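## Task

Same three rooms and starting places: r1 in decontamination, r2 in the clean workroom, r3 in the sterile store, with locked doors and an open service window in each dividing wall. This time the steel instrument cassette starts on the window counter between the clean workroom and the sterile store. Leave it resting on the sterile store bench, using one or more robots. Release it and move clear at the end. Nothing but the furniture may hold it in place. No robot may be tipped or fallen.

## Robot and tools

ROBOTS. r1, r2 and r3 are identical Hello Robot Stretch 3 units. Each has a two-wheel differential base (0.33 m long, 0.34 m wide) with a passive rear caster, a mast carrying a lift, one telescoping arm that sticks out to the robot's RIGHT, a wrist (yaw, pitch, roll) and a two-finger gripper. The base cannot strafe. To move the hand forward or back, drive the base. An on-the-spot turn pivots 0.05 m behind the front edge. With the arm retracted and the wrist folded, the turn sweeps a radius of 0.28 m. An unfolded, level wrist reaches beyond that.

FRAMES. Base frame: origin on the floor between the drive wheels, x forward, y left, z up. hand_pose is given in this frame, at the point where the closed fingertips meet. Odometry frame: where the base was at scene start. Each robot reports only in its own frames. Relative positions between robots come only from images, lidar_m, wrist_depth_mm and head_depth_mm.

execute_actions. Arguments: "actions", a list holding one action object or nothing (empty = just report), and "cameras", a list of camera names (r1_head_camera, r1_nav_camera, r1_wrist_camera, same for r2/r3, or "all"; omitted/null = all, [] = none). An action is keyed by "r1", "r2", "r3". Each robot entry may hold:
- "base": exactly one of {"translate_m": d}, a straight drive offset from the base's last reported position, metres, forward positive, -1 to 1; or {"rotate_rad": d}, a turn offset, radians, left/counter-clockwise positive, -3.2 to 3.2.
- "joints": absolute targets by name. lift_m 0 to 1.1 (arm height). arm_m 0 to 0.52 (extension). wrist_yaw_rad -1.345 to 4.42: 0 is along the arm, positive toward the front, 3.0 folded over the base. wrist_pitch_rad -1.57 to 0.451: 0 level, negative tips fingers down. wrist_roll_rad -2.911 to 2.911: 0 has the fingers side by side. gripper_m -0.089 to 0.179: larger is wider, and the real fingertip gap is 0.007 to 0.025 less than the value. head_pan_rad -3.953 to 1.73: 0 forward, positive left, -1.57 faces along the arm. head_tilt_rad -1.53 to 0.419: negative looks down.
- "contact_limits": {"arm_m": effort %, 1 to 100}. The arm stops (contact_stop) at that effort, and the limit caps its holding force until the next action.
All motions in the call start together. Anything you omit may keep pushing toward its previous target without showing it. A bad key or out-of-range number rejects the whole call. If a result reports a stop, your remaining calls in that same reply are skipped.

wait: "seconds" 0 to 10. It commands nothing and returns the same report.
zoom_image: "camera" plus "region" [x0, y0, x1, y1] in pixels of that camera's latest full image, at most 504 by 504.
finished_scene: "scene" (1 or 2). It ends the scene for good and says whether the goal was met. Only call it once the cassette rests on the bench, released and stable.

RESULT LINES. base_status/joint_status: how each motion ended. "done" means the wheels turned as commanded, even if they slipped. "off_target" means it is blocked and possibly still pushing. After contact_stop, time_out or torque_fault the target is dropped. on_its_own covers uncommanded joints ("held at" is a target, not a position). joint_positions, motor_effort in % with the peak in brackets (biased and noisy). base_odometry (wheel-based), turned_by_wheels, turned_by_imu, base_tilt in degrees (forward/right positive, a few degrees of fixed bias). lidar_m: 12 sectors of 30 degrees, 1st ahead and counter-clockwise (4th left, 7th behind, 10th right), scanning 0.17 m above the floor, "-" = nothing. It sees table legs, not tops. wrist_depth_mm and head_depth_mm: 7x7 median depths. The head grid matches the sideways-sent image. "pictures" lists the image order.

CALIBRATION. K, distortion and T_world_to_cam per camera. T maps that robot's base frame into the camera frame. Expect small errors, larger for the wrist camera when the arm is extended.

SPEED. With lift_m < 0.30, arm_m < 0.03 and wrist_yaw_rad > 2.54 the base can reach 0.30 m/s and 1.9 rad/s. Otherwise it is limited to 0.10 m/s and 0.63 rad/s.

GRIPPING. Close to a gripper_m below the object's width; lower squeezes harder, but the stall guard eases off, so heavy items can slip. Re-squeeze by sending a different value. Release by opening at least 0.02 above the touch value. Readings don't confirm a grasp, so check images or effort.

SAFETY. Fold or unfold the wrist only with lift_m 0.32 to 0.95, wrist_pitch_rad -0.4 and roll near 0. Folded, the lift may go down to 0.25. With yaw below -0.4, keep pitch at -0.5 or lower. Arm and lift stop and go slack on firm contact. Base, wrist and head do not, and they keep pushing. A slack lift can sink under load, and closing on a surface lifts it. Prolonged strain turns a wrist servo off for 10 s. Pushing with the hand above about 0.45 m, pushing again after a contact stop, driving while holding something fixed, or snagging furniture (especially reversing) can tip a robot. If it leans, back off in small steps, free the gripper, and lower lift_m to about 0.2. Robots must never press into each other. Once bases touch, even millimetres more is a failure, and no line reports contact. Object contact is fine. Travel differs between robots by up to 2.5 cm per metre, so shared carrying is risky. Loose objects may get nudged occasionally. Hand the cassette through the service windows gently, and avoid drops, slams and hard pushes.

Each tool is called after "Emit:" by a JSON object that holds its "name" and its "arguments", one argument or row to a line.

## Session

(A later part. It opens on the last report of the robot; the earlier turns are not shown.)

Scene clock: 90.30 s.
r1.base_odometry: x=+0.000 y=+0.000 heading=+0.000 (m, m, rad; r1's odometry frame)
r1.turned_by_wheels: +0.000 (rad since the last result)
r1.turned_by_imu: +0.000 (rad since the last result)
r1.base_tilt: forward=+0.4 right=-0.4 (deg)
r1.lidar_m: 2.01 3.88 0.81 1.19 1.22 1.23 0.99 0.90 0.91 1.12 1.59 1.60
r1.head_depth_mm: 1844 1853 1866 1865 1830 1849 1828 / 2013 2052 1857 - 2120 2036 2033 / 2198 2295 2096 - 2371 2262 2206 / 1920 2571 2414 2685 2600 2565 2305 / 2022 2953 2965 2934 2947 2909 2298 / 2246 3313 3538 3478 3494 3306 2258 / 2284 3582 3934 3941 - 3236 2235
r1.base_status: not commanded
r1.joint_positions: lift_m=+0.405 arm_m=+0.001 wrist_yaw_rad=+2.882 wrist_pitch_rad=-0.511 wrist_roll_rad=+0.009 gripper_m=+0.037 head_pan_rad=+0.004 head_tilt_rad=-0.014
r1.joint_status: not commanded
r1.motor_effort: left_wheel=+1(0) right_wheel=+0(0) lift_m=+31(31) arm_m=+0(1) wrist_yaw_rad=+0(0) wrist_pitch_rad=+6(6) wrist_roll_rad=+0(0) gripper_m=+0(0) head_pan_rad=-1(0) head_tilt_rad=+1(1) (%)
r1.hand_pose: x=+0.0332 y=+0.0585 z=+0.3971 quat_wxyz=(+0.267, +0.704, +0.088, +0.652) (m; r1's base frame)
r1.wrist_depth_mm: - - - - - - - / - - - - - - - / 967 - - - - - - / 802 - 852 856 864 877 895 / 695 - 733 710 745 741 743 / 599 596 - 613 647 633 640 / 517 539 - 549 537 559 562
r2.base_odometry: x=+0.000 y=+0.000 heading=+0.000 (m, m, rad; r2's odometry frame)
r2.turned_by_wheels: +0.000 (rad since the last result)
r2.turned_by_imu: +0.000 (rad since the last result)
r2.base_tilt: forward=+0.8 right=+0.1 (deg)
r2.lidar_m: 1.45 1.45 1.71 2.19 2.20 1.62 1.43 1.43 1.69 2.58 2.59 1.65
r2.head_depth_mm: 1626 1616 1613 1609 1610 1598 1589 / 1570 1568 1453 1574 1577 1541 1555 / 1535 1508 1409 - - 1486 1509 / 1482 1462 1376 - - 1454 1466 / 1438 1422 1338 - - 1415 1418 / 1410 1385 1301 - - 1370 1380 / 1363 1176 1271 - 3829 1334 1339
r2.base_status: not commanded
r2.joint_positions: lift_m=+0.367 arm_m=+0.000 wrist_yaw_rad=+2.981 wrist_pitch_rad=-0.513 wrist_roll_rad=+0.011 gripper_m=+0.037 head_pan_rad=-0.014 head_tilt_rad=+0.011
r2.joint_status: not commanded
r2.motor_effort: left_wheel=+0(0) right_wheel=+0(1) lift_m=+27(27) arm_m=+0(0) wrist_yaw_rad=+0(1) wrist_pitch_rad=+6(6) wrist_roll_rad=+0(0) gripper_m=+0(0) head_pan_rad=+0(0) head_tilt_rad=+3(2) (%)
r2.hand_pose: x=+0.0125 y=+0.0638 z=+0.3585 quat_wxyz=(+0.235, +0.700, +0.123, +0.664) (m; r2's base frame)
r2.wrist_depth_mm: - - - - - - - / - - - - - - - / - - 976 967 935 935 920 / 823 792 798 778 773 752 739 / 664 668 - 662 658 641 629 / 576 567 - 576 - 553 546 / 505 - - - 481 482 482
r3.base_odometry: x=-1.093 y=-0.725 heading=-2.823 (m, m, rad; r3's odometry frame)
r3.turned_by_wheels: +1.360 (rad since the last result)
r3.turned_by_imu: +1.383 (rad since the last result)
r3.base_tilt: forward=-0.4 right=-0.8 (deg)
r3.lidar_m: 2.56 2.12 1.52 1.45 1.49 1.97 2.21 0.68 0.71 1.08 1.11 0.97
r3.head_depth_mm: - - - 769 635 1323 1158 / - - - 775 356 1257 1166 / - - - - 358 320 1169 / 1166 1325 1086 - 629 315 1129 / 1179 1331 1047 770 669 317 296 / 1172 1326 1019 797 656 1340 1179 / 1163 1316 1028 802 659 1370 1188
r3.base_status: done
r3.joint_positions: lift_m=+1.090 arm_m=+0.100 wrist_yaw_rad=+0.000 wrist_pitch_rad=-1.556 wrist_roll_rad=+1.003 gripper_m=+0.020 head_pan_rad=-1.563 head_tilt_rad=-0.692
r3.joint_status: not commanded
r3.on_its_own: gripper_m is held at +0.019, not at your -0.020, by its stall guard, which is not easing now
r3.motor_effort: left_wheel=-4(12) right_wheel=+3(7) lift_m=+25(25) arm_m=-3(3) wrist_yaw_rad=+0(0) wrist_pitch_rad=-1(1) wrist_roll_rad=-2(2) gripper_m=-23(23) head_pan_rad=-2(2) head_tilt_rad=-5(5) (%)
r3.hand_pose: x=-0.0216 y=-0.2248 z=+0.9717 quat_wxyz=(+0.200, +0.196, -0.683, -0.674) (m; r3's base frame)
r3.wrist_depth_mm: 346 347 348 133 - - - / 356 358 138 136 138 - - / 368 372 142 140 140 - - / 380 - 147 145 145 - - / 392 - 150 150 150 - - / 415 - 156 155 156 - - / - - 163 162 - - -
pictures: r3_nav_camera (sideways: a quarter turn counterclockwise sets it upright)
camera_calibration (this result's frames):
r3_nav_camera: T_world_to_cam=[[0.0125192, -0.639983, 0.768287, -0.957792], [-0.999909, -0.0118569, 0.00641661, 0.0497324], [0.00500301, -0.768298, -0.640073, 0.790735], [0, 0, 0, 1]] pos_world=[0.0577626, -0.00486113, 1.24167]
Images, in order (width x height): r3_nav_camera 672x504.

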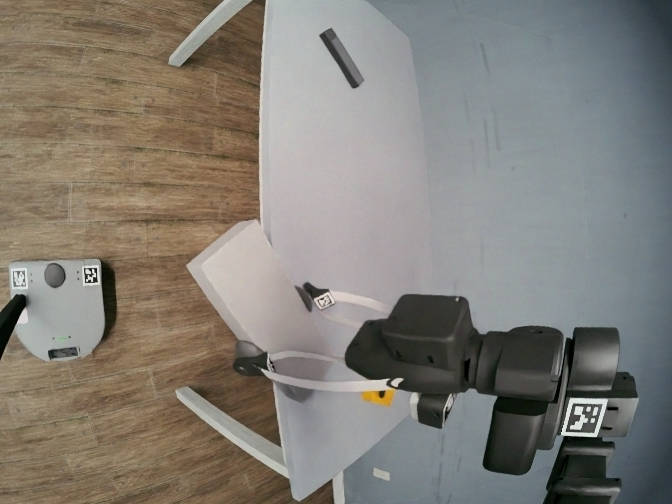

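Emit:
{"name": "execute_actions", "arguments": {
  "actions": [
    {"r3":{"joints":{"arm_m":0.5}}}
  ],
  "cameras": []
}}

Emit:
{"name": "execute_actions", "arguments": {
  "actions": [
    {"r3":{"joints":{"lift_m":0.9}}}
  ],
  "cameras": []
}}

Emit:
{"name": "execute_actions", "arguments": {
  "actions": [
    {"r3":{"joints":{"gripper_m":0.179}}}
  ],
  "cameras": []
}}

Emit:
{"name": "execute_actions", "arguments": {
  "actions": [
    {"r3":{"joints":{"lift_m":1.05}}}
  ],
  "cameras": []
}}

Emit:
{"name": "execute_actions", "arguments": {
  "actions": [
    {"r3":{"joints":{"arm_m":0.01}}}
  ],
  "cameras": []
}}

Emit:
{"name": "finished_scene", "arguments": {
  "scene": 2
}}

Scene clock: 98.87 s.
r1.base_odometry: x=+0.000 y=+0.000 heading=+0.000 (m, m, rad; r1's odometry frame)
r1.turned_by_wheels: +0.000 (rad since the last result)
r1.turned_by_imu: +0.000 (rad since the last result)
r1.base_tilt: forward=+0.3 right=-0.5 (deg)
r1.lidar_m: 2.01 3.89 0.81 1.19 1.22 1.23 0.98 0.90 0.91 1.13 1.59 1.60
r1.head_depth_mm: 1855 1849 1843 1856 1845 1833 1829 / 1989 2029 1850 - 2122 2040 2059 / 2176 2279 2078 - 2378 2283 2216 / 1937 2604 2345 2698 2652 2559 2310 / 2025 3009 2957 2964 2938 2946 2261 / 2248 3262 3451 3501 3418 3243 2278 / 2289 3644 3937 - - 3260 2270
r1.base_status: not commanded
r1.joint_positions: lift_m=+0.405 arm_m=+0.001 wrist_yaw_rad=+2.882 wrist_pitch_rad=-0.511 wrist_roll_rad=+0.009 gripper_m=+0.037 head_pan_rad=+0.004 head_tilt_rad=-0.014
r1.joint_status: not commanded
r1.motor_effort: left_wheel=+1(0) right_wheel=+0(0) lift_m=+31(31) arm_m=-1(0) wrist_yaw_rad=+0(0) wrist_pitch_rad=+6(5) wrist_roll_rad=+0(0) gripper_m=+0(1) head_pan_rad=+0(1) head_tilt_rad=+1(1) (%)
r1.hand_pose: x=+0.0332 y=+0.0585 z=+0.3971 quat_wxyz=(+0.267, +0.704, +0.088, +0.652) (m; r1's base frame)
r1.wrist_depth_mm: - - - - - - - / - - - - - - - / 969 - - - - - - / 812 - 855 856 865 888 890 / 683 - 726 720 731 739 746 / 597 597 - 615 651 632 640 / 530 539 - 555 542 557 560
r2.base_odometry: x=+0.000 y=+0.000 heading=+0.000 (m, m, rad; r2's odometry frame)
r2.turned_by_wheels: +0.000 (rad since the last result)
r2.turned_by_imu: +0.001 (rad since the last result)
r2.base_tilt: forward=+0.9 right=+0.0 (deg)
r2.lidar_m: 1.45 1.45 1.71 2.19 2.19 1.63 1.43 1.43 1.69 2.58 2.59 1.65
r2.head_depth_mm: 1627 1617 1622 1604 1614 1603 1604 / 1574 1560 1449 1576 1569 1548 1548 / 1540 1508 1415 - - 1491 1504 / 1486 1463 1376 - - 1457 1456 / 1445 1422 1340 - - 1411 1423 / 1401 1386 1301 - - 1376 1382 / 1357 1180 1270 - 3793 1332 1343
r2.base_status: not commanded
r2.joint_positions: lift_m=+0.367 arm_m=+0.000 wrist_yaw_rad=+2.981 wrist_pitch_rad=-0.513 wrist_roll_rad=+0.011 gripper_m=+0.037 head_pan_rad=-0.014 head_tilt_rad=+0.011
r2.joint_status: not commanded
r2.motor_effort: left_wheel=+1(0) right_wheel=+0(0) lift_m=+27(26) arm_m=+0(0) wrist_yaw_rad=+0(1) wrist_pitch_rad=+6(6) wrist_roll_rad=+0(0) gripper_m=+1(1) head_pan_rad=+0(0) head_tilt_rad=+2(2) (%)
r2.hand_pose: x=+0.0125 y=+0.0638 z=+0.3585 quat_wxyz=(+0.235, +0.700, +0.123, +0.664) (m; r2's base frame)
r2.wrist_depth_mm: - - - - - - - / - - - - - - - / - 995 995 984 959 943 935 / 794 812 791 783 759 763 745 / 675 655 - 650 671 642 635 / 575 569 - 575 - 549 546 / 500 - - - 491 486 478
r3.base_odometry: x=-1.093 y=-0.725 heading=-2.823 (m, m, rad; r3's odometry frame)
r3.turned_by_wheels: +0.000 (rad since the last result)
r3.turned_by_imu: +0.001 (rad since the last result)
r3.base_tilt: forward=-0.5 right=-0.7 (deg)
r3.lidar_m: 2.56 2.12 1.51 1.44 1.48 1.97 2.21 0.67 0.71 1.08 1.11 0.97
r3.head_depth_mm: 1208 1350 974 770 669 1329 1159 / 1201 1334 981 776 673 1341 1159 / 1169 1326 921 780 661 1349 1171 / - 1344 644 785 664 1355 1171 / 1180 1331 902 790 667 1357 1177 / 1169 1327 1019 798 657 1363 1186 / 1158 1317 1024 801 659 1367 1189
r3.base_status: not commanded
r3.joint_positions: lift_m=+1.090 arm_m=+0.500 wrist_yaw_rad=+0.000 wrist_pitch_rad=-1.555 wrist_roll_rad=+1.003 gripper_m=+0.020 head_pan_rad=-1.563 head_tilt_rad=-0.692
r3.joint_status: all done
r3.on_its_own: gripper_m is held at +0.019, not at your -0.020, by its stall guard, which is not easing now
r3.motor_effort: left_wheel=-4(5) right_wheel=+3(3) lift_m=+25(25) arm_m=+3(6) wrist_yaw_rad=+0(1) wrist_pitch_rad=-1(1) wrist_roll_rad=-2(2) gripper_m=-24(24) head_pan_rad=-2(3) head_tilt_rad=-5(5) (%)
r3.hand_pose: x=-0.0216 y=-0.6243 z=+0.9717 quat_wxyz=(+0.200, +0.196, -0.684, -0.674) (m; r3's base frame)
r3.wrist_depth_mm: 346 347 338 133 342 342 342 / 355 360 138 136 137 355 353 / 365 369 142 140 360 364 368 / 377 378 147 145 371 374 - / 391 394 150 151 150 388 - / 404 405 157 156 156 - - / 415 414 163 161 412 - -
pictures: none
No camera images: the call's "cameras" was empty. Leave "cameras" out to get every camera's image.

Scene clock: 101.43 s.
r1.base_odometry: x=+0.000 y=+0.000 heading=+0.000 (m, m, rad; r1's odometry frame)
r1.turned_by_wheels: +0.000 (rad since the last result)
r1.turned_by_imu: +0.000 (rad since the last result)
r1.base_tilt: forward=+0.4 right=-0.5 (deg)
r1.lidar_m: 2.01 3.89 0.81 1.19 1.22 1.23 0.99 0.90 0.90 1.12 1.59 1.60
r1.head_depth_mm: 1862 1868 1848 1828 1839 1829 1815 / 2026 2037 1866 - 2130 2024 2021 / 2224 2267 2078 - 2391 2273 2195 / 1927 2586 2374 2649 2660 2594 2321 / 2009 2977 2949 2947 2993 2916 2301 / 2260 3317 3497 3513 3424 3217 2293 / 2292 3609 3949 - 3984 3286 2251
r1.base_status: not commanded
r1.joint_positions: lift_m=+0.405 arm_m=+0.001 wrist_yaw_rad=+2.882 wrist_pitch_rad=-0.511 wrist_roll_rad=+0.009 gripper_m=+0.037 head_pan_rad=+0.004 head_tilt_rad=-0.014
r1.joint_status: not commanded
r1.motor_effort: left_wheel=+0(1) right_wheel=+0(0) lift_m=+31(31) arm_m=+0(1) wrist_yaw_rad=+0(0) wrist_pitch_rad=+6(5) wrist_roll_rad=+0(0) gripper_m=-1(0) head_pan_rad=+0(0) head_tilt_rad=+2(1) (%)
r1.hand_pose: x=+0.0332 y=+0.0585 z=+0.3971 quat_wxyz=(+0.267, +0.704, +0.088, +0.652) (m; r1's base frame)
r1.wrist_depth_mm: - - - - - - - / - - - - - - - / 957 - - - - - - / 818 - 844 848 871 892 904 / 691 - 726 731 749 740 745 / 596 597 - 618 645 639 643 / 531 538 - 546 539 562 566
r2.base_odometry: x=+0.000 y=+0.000 heading=+0.000 (m, m, rad; r2's odometry frame)
r2.turned_by_wheels: +0.000 (rad since the last result)
r2.turned_by_imu: +0.000 (rad since the last result)
r2.base_tilt: forward=+0.8 right=+0.0 (deg)
r2.lidar_m: 1.45 1.45 1.71 2.19 2.20 1.62 1.43 1.43 1.69 2.58 2.58 1.65
r2.head_depth_mm: 1630 1623 1618 1620 1609 1605 1604 / 1570 1569 1452 1590 1577 1538 1544 / 1534 1509 1406 - - 1488 1498 / 1488 1465 1369 - - 1451 1455 / 1440 1420 1341 - - 1418 1418 / 1405 1380 1301 - - 1379 1376 / 1363 1171 1277 - 3770 1337 1340
r2.base_status: not commanded
r2.joint_positions: lift_m=+0.367 arm_m=+0.000 wrist_yaw_rad=+2.981 wrist_pitch_rad=-0.513 wrist_roll_rad=+0.011 gripper_m=+0.037 head_pan_rad=-0.014 head_tilt_rad=+0.011
r2.joint_status: not commanded
r2.motor_effort: left_wheel=+0(0) right_wheel=+0(0) lift_m=+27(27) arm_m=+0(0) wrist_yaw_rad=+1(1) wrist_pitch_rad=+6(6) wrist_roll_rad=+1(0) gripper_m=+1(0) head_pan_rad=+0(0) head_tilt_rad=+2(3) (%)
r2.hand_pose: x=+0.0125 y=+0.0638 z=+0.3585 quat_wxyz=(+0.235, +0.700, +0.123, +0.664) (m; r2's base frame)
r2.wrist_depth_mm: - - - - - - - / - - - - - - - / - 997 974 967 945 931 914 / 809 811 769 774 764 774 748 / 673 672 - 651 663 640 632 / 582 574 - 575 - 547 548 / 505 - - - 487 482 482
r3.base_odometry: x=-1.093 y=-0.725 heading=-2.823 (m, m, rad; r3's odometry frame)
r3.turned_by_wheels: +0.000 (rad since the last result)
r3.turned_by_imu: +0.000 (rad since the last result)
r3.base_tilt: forward=-0.6 right=-0.5 (deg)
r3.lidar_m: 2.56 2.12 1.52 1.44 1.49 1.97 2.21 0.67 0.71 1.08 1.11 0.97
r3.head_depth_mm: 1206 1349 - - 670 1333 1153 / 1200 - 949 775 673 1331 1163 / 1173 - 952 757 660 1337 1171 / 1187 1312 968 736 664 1347 1169 / 1177 1337 1009 769 667 1356 1180 / 1169 1322 1020 796 657 1365 1185 / 1162 1316 1029 803 658 1372 1192
r3.base_status: not commanded
r3.joint_positions: lift_m=+0.900 arm_m=+0.500 wrist_yaw_rad=+0.000 wrist_pitch_rad=-1.555 wrist_roll_rad=+1.003 gripper_m=+0.020 head_pan_rad=-1.563 head_tilt_rad=-0.692
r3.joint_status: all done
r3.on_its_own: gripper_m is held at +0.019, not at your -0.020, by its stall guard, which is not easing now
r3.motor_effort: left_wheel=-5(4) right_wheel=+3(3) lift_m=+15(21) arm_m=+3(3) wrist_yaw_rad=+0(1) wrist_pitch_rad=-2(1) wrist_roll_rad=-1(2) gripper_m=-24(23) head_pan_rad=-2(2) head_tilt_rad=-4(4) (%)
r3.hand_pose: x=-0.0216 y=-0.6243 z=+0.7824 quat_wxyz=(+0.200, +0.196, -0.684, -0.674) (m; r3's base frame)
r3.wrist_depth_mm: 168 167 165 133 164 166 166 / 172 172 138 136 137 170 171 / 178 177 142 140 174 176 176 / 183 183 146 144 180 181 181 / 189 188 151 150 150 188 187 / 195 195 157 155 156 193 193 / 200 201 163 161 199 200 199
pictures: none
No camera images: the call's "cameras" was empty. Leave "cameras" out to get every camera's image.

Scene clock: 103.53 s.
r1.base_odometry: x=+0.000 y=+0.000 heading=+0.000 (m, m, rad; r1's odometry frame)
r1.turned_by_wheels: +0.000 (rad since the last result)
r1.turned_by_imu: +0.000 (rad since the last result)
r1.base_tilt: forward=+0.4 right=-0.5 (deg)
r1.lidar_m: 2.01 3.90 0.81 1.19 1.22 1.23 0.98 0.90 0.91 1.13 1.59 1.60
r1.head_depth_mm: 1852 1857 1856 1844 1850 1868 1846 / 2007 2049 1863 - 2107 2023 2019 / 2189 2274 2061 - 2373 2272 2214 / 1910 2578 2358 2677 2645 2549 2340 / 2037 3029 2957 3063 2923 2948 2285 / 2240 3347 3483 3521 3455 3283 2269 / 2272 3635 - 3972 - 3275 2251
r1.base_status: not commanded
r1.joint_positions: lift_m=+0.405 arm_m=+0.001 wrist_yaw_rad=+2.882 wrist_pitch_rad=-0.511 wrist_roll_rad=+0.009 gripper_m=+0.037 head_pan_rad=+0.004 head_tilt_rad=-0.014
r1.joint_status: not commanded
r1.motor_effort: left_wheel=+0(1) right_wheel=+0(0) lift_m=+31(31) arm_m=+0(0) wrist_yaw_rad=-1(1) wrist_pitch_rad=+6(6) wrist_roll_rad=+0(0) gripper_m=-1(0) head_pan_rad=+0(0) head_tilt_rad=+1(1) (%)
r1.hand_pose: x=+0.0332 y=+0.0585 z=+0.3971 quat_wxyz=(+0.267, +0.704, +0.088, +0.652) (m; r1's base frame)
r1.wrist_depth_mm: - - - - - - - / - - - - - - - / 964 - - - - - - / 821 - 844 861 866 868 883 / 690 - 725 720 750 735 747 / 605 588 - 630 657 632 640 / 533 542 - 548 541 559 561
r2.base_odometry: x=+0.000 y=+0.000 heading=+0.000 (m, m, rad; r2's odometry frame)
r2.turned_by_wheels: +0.000 (rad since the last result)
r2.turned_by_imu: +0.000 (rad since the last result)
r2.base_tilt: forward=+0.7 right=+0.2 (deg)
r2.lidar_m: 1.45 1.45 1.71 2.19 2.19 1.63 1.43 1.43 1.69 2.58 2.58 1.65
r2.head_depth_mm: 1619 1620 1614 1617 1604 1605 1600 / 1585 1549 1463 1573 1575 1533 1551 / 1526 1513 1407 - - 1500 1505 / 1480 1462 1369 - - 1452 1453 / 1436 1420 1338 - - 1411 1416 / 1397 1385 1307 - - 1374 1375 / 1369 1171 1268 - 3817 1332 1340
r2.base_status: not commanded
r2.joint_positions: lift_m=+0.367 arm_m=+0.000 wrist_yaw_rad=+2.981 wrist_pitch_rad=-0.513 wrist_roll_rad=+0.011 gripper_m=+0.037 head_pan_rad=-0.014 head_tilt_rad=+0.011
r2.joint_status: not commanded
r2.motor_effort: left_wheel=+0(0) right_wheel=-1(1) lift_m=+27(27) arm_m=+0(0) wrist_yaw_rad=+0(1) wrist_pitch_rad=+6(6) wrist_roll_rad=+0(0) gripper_m=+0(0) head_pan_rad=+0(0) head_tilt_rad=+3(2) (%)
r2.hand_pose: x=+0.0125 y=+0.0638 z=+0.3585 quat_wxyz=(+0.235, +0.700, +0.123, +0.664) (m; r2's base frame)
r2.wrist_depth_mm: - - - - - - - / - - - - - - - / - - 980 968 962 934 931 / 807 800 796 781 767 758 752 / 668 665 - 666 660 640 633 / 575 569 - 574 - 557 548 / 502 - - - 487 479 478
r3.base_odometry: x=-1.093 y=-0.725 heading=-2.823 (m, m, rad; r3's odometry frame)
r3.turned_by_wheels: +0.000 (rad since the last result)
r3.turned_by_imu: +0.000 (rad since the last result)
r3.base_tilt: forward=-0.4 right=-0.5 (deg)
r3.lidar_m: 2.56 2.12 1.52 1.44 1.49 1.97 2.21 0.68 0.71 1.08 1.11 0.97
r3.head_depth_mm: 1207 1345 - - 669 1331 1156 / 1199 - 947 775 674 1338 1162 / 1176 - 951 759 661 1344 1170 / 1184 1315 946 741 663 1350 1175 / 1179 1329 1006 771 669 1360 1179 / 1172 1326 1017 798 656 1369 1181 / 1164 1315 1028 803 660 1369 1188
r3.base_status: not commanded
r3.joint_positions: lift_m=+0.900 arm_m=+0.500 wrist_yaw_rad=+0.000 wrist_pitch_rad=-1.555 wrist_roll_rad=+1.003 gripper_m=+0.179 head_pan_rad=-1.563 head_tilt_rad=-0.692
r3.joint_status: all done
r3.motor_effort: left_wheel=-4(5) right_wheel=+2(3) lift_m=+15(14) arm_m=+3(3) wrist_yaw_rad=+1(0) wrist_pitch_rad=-1(1) wrist_roll_rad=-2(2) gripper_m=+0(96) head_pan_rad=-2(2) head_tilt_rad=-5(5) (%)
r3.hand_pose: x=-0.0216 y=-0.6243 z=+0.7824 quat_wxyz=(+0.200, +0.196, -0.684, -0.674) (m; r3's base frame)
r3.wrist_depth_mm: 168 168 166 139 166 166 166 / 173 173 143 141 169 171 171 / 178 177 147 145 174 176 176 / 183 183 152 150 179 182 182 / - 188 157 154 186 187 187 / - 195 161 159 192 194 193 / 201 201 167 164 199 201 200
pictures: none
No camera images: the call's "cameras" was empty. Leave "cameras" out to get every camera's image.

Scene clock: 105.73 s.
r1.base_odometry: x=+0.000 y=+0.000 heading=+0.000 (m, m, rad; r1's odometry frame)
r1.turned_by_wheels: +0.000 (rad since the last result)
r1.turned_by_imu: +0.000 (rad since the last result)
r1.base_tilt: forward=+0.4 right=-0.5 (deg)
r1.lidar_m: 2.01 3.88 0.81 1.19 1.22 1.22 0.99 0.90 0.91 1.12 1.59 1.60
r1.head_depth_mm: 1845 1856 1843 1855 1839 1829 1829 / 2009 2049 1858 - 2119 2011 2022 / 2204 2259 2067 - 2370 2275 2217 / 1936 2590 2367 2696 2674 2599 2275 / 2027 2998 2998 2993 3009 2941 2297 / 2237 3263 3496 3468 3459 3295 2279 / 2267 3618 3984 - 3964 3303 2248
r1.base_status: not commanded
r1.joint_positions: lift_m=+0.405 arm_m=+0.001 wrist_yaw_rad=+2.882 wrist_pitch_rad=-0.511 wrist_roll_rad=+0.009 gripper_m=+0.037 head_pan_rad=+0.004 head_tilt_rad=-0.014
r1.joint_status: not commanded
r1.motor_effort: left_wheel=+0(0) right_wheel=+0(0) lift_m=+31(31) arm_m=+0(1) wrist_yaw_rad=+1(0) wrist_pitch_rad=+6(6) wrist_roll_rad=+0(0) gripper_m=+0(1) head_pan_rad=+0(1) head_tilt_rad=+1(1) (%)
r1.hand_pose: x=+0.0332 y=+0.0585 z=+0.3971 quat_wxyz=(+0.267, +0.704, +0.088, +0.652) (m; r1's base frame)
r1.wrist_depth_mm: - - - - - - - / - - - - - - - / 957 - - - - - - / 804 - 844 837 880 884 899 / 696 - 728 726 748 742 754 / 594 596 - 622 647 634 633 / 527 540 - 548 540 562 558
r2.base_odometry: x=+0.000 y=+0.000 heading=+0.000 (m, m, rad; r2's odometry frame)
r2.turned_by_wheels: +0.000 (rad since the last result)
r2.turned_by_imu: +0.000 (rad since the last result)
r2.base_tilt: forward=+0.7 right=+0.2 (deg)
r2.lidar_m: 1.45 1.45 1.71 2.19 2.20 1.62 1.43 1.43 1.69 2.59 2.59 1.65
r2.head_depth_mm: 1624 1614 1618 1604 1611 1600 1597 / 1578 1560 1462 1577 1571 1545 1550 / 1528 1513 1409 - - 1494 1495 / 1487 1459 1373 - - 1456 1458 / 1443 1418 1341 - - 1413 1422 / 1403 1384 1300 - - 1380 1383 / 1360 1173 1274 - 3808 1335 1348
r2.base_status: not commanded
r2.joint_positions: lift_m=+0.367 arm_m=+0.000 wrist_yaw_rad=+2.981 wrist_pitch_rad=-0.513 wrist_roll_rad=+0.011 gripper_m=+0.037 head_pan_rad=-0.014 head_tilt_rad=+0.011
r2.joint_status: not commanded
r2.motor_effort: left_wheel=+0(1) right_wheel=-1(0) lift_m=+26(27) arm_m=+0(0) wrist_yaw_rad=+1(1) wrist_pitch_rad=+6(6) wrist_roll_rad=+0(0) gripper_m=+0(0) head_pan_rad=+0(1) head_tilt_rad=+2(2) (%)
r2.hand_pose: x=+0.0125 y=+0.0638 z=+0.3585 quat_wxyz=(+0.235, +0.700, +0.123, +0.664) (m; r2's base frame)
r2.wrist_depth_mm: - - - - - - - / - - - - - - - / - - 982 967 972 934 931 / 805 788 781 775 777 761 752 / 679 665 - 647 662 642 638 / 576 569 - 569 - 550 545 / 499 - - - 487 482 481
r3.base_odometry: x=-1.093 y=-0.725 heading=-2.823 (m, m, rad; r3's odometry frame)
r3.turned_by_wheels: +0.000 (rad since the last result)
r3.turned_by_imu: +0.000 (rad since the last result)
r3.base_tilt: forward=-0.5 right=-0.7 (deg)
r3.lidar_m: 2.56 2.12 1.51 1.45 1.49 1.97 2.21 0.67 0.71 1.08 1.12 0.97
r3.head_depth_mm: 1228 1346 976 770 669 1329 1161 / 1212 1333 986 775 675 1337 1164 / 1213 1329 996 761 661 1343 1166 / 1166 1355 998 742 665 1349 1171 / 1182 1331 1010 769 669 1356 1177 / 1169 1326 1018 798 656 1365 1184 / 1167 1319 1027 803 658 1371 1184
r3.base_status: not commanded
r3.joint_positions: lift_m=+1.050 arm_m=+0.500 wrist_yaw_rad=+0.000 wrist_pitch_rad=-1.555 wrist_roll_rad=+1.003 gripper_m=+0.179 head_pan_rad=-1.563 head_tilt_rad=-0.692
r3.joint_status: all done
r3.motor_effort: left_wheel=-5(5) right_wheel=+3(3) lift_m=+24(26) arm_m=+3(3) wrist_yaw_rad=+0(0) wrist_pitch_rad=-2(1) wrist_roll_rad=-2(1) gripper_m=-1(0) head_pan_rad=-2(2) head_tilt_rad=-5(4) (%)
r3.hand_pose: x=-0.0216 y=-0.6243 z=+0.9318 quat_wxyz=(+0.200, +0.196, -0.684, -0.674) (m; r3's base frame)
r3.wrist_depth_mm: 307 306 310 307 305 307 305 / 318 316 317 289 316 313 314 / 325 329 329 295 324 326 323 / 336 340 337 304 337 338 - / 346 347 347 314 345 342 - / - 359 359 324 358 355 - / 372 370 370 371 369 - -
pictures: none
No camera images: the call's "cameras" was empty. Leave "cameras" out to get every camera's image.

Scene clock: 110.53 s.
r1.base_odometry: x=+0.000 y=+0.000 heading=+0.000 (m, m, rad; r1's odometry frame)
r1.turned_by_wheels: +0.000 (rad since the last result)
r1.turned_by_imu: +0.000 (rad since the last result)
r1.base_tilt: forward=+0.4 right=-0.5 (deg)
r1.lidar_m: 2.01 3.90 0.81 1.19 1.22 1.23 0.99 0.90 0.91 1.12 1.59 1.60
r1.head_depth_mm: 1858 1871 1847 1845 1854 1834 1822 / 2001 2035 1836 - 2130 2037 2015 / 2170 2286 2085 - 2383 2267 2219 / 1897 2573 2368 2696 2630 2577 2305 / 2023 2959 2922 2934 2938 2975 2293 / 2236 3282 3519 3456 3469 3203 2296 / 2252 3665 3989 3955 - 3261 2253
r1.base_status: not commanded
r1.joint_positions: lift_m=+0.405 arm_m=+0.001 wrist_yaw_rad=+2.882 wrist_pitch_rad=-0.511 wrist_roll_rad=+0.009 gripper_m=+0.037 head_pan_rad=+0.004 head_tilt_rad=-0.014
r1.joint_status: not commanded
r1.motor_effort: left_wheel=+0(1) right_wheel=+0(0) lift_m=+31(31) arm_m=-1(1) wrist_yaw_rad=+0(0) wrist_pitch_rad=+6(6) wrist_roll_rad=+0(0) gripper_m=+0(0) head_pan_rad=+0(1) head_tilt_rad=+1(1) (%)
r1.hand_pose: x=+0.0332 y=+0.0585 z=+0.3971 quat_wxyz=(+0.267, +0.704, +0.088, +0.652) (m; r1's base frame)
r1.wrist_depth_mm: - - - - - - - / - - - - - - - / 944 - - - - - - / 816 - 821 865 859 886 894 / 697 - 715 720 751 742 757 / 601 599 - 622 648 638 637 / 522 537 - 543 541 558 561
r2.base_odometry: x=+0.000 y=+0.000 heading=+0.000 (m, m, rad; r2's odometry frame)
r2.turned_by_wheels: +0.000 (rad since the last result)
r2.turned_by_imu: +0.000 (rad since the last result)
r2.base_tilt: forward=+0.7 right=+0.2 (deg)
r2.lidar_m: 1.45 1.45 1.71 2.19 2.19 1.62 1.43 1.43 1.69 2.58 2.59 1.65
r2.head_depth_mm: 1624 1613 1609 1614 1601 1598 1595 / 1580 1559 1460 1574 1567 1537 1547 / 1527 1511 1408 - - 1501 1508 / 1478 1463 1374 - - 1450 1467 / 1432 1418 1329 - - 1412 1416 / 1405 1381 1305 - - 1383 1385 / 1368 1175 1271 - 3811 1331 1339
r2.base_status: not commanded
r2.joint_positions: lift_m=+0.367 arm_m=+0.000 wrist_yaw_rad=+2.981 wrist_pitch_rad=-0.513 wrist_roll_rad=+0.011 gripper_m=+0.037 head_pan_rad=-0.014 head_tilt_rad=+0.011
r2.joint_status: not commanded
r2.motor_effort: left_wheel=+1(0) right_wheel=+0(1) lift_m=+27(27) arm_m=+0(0) wrist_yaw_rad=+1(1) wrist_pitch_rad=+6(6) wrist_roll_rad=+0(0) gripper_m=+1(0) head_pan_rad=+0(0) head_tilt_rad=+3(2) (%)
r2.hand_pose: x=+0.0125 y=+0.0638 z=+0.3585 quat_wxyz=(+0.235, +0.700, +0.123, +0.664) (m; r2's base frame)
r2.wrist_depth_mm: - - - - - - - / - - - - - - - / - - 992 971 947 929 934 / 821 792 786 775 783 751 744 / 681 665 - 658 666 634 641 / 575 567 - 576 - 552 544 / 507 - - - 489 483 481
r3.base_odometry: x=-1.093 y=-0.725 heading=-2.823 (m, m, rad; r3's odometry frame)
r3.turned_by_wheels: +0.000 (rad since the last result)
r3.turned_by_imu: +0.001 (rad since the last result)
r3.base_tilt: forward=-0.4 right=-0.7 (deg)
r3.lidar_m: 2.56 2.12 1.52 1.45 1.49 1.96 2.21 0.68 0.71 1.08 1.12 0.97
r3.head_depth_mm: 1189 - - - - 1302 1177 / 1170 - - - - - 1121 / 1170 - - - - - 1126 / 1185 1320 999 741 664 - 1129 / 1178 1336 1010 771 667 1360 1178 / 1171 1326 1018 798 657 1366 1180 / 1163 1315 1031 804 659 1374 1186
r3.base_status: not commanded
r3.joint_positions: lift_m=+1.050 arm_m=+0.010 wrist_yaw_rad=+0.000 wrist_pitch_rad=-1.555 wrist_roll_rad=+1.003 gripper_m=+0.179 head_pan_rad=-1.563 head_tilt_rad=-0.692
r3.joint_status: all done
r3.motor_effort: left_wheel=-6(5) right_wheel=+3(3) lift_m=+23(23) arm_m=-3(1) wrist_yaw_rad=+0(0) wrist_pitch_rad=-1(1) wrist_roll_rad=-2(2) gripper_m=+0(1) head_pan_rad=-1(2) head_tilt_rad=-5(5) (%)
r3.hand_pose: x=-0.0216 y=-0.1350 z=+0.9318 quat_wxyz=(+0.200, +0.196, -0.684, -0.674) (m; r3's base frame)
r3.wrist_depth_mm: 314 - - - - - - / 339 - - - - - - / - - - - - - - / - - - - - - - / - - - - - - - / - - - - - - - / - - - - - - -
pictures: none
No camera images: the call's "cameras" was empty. Leave "cameras" out to get every camera's image.

The scene is finished: the task was done.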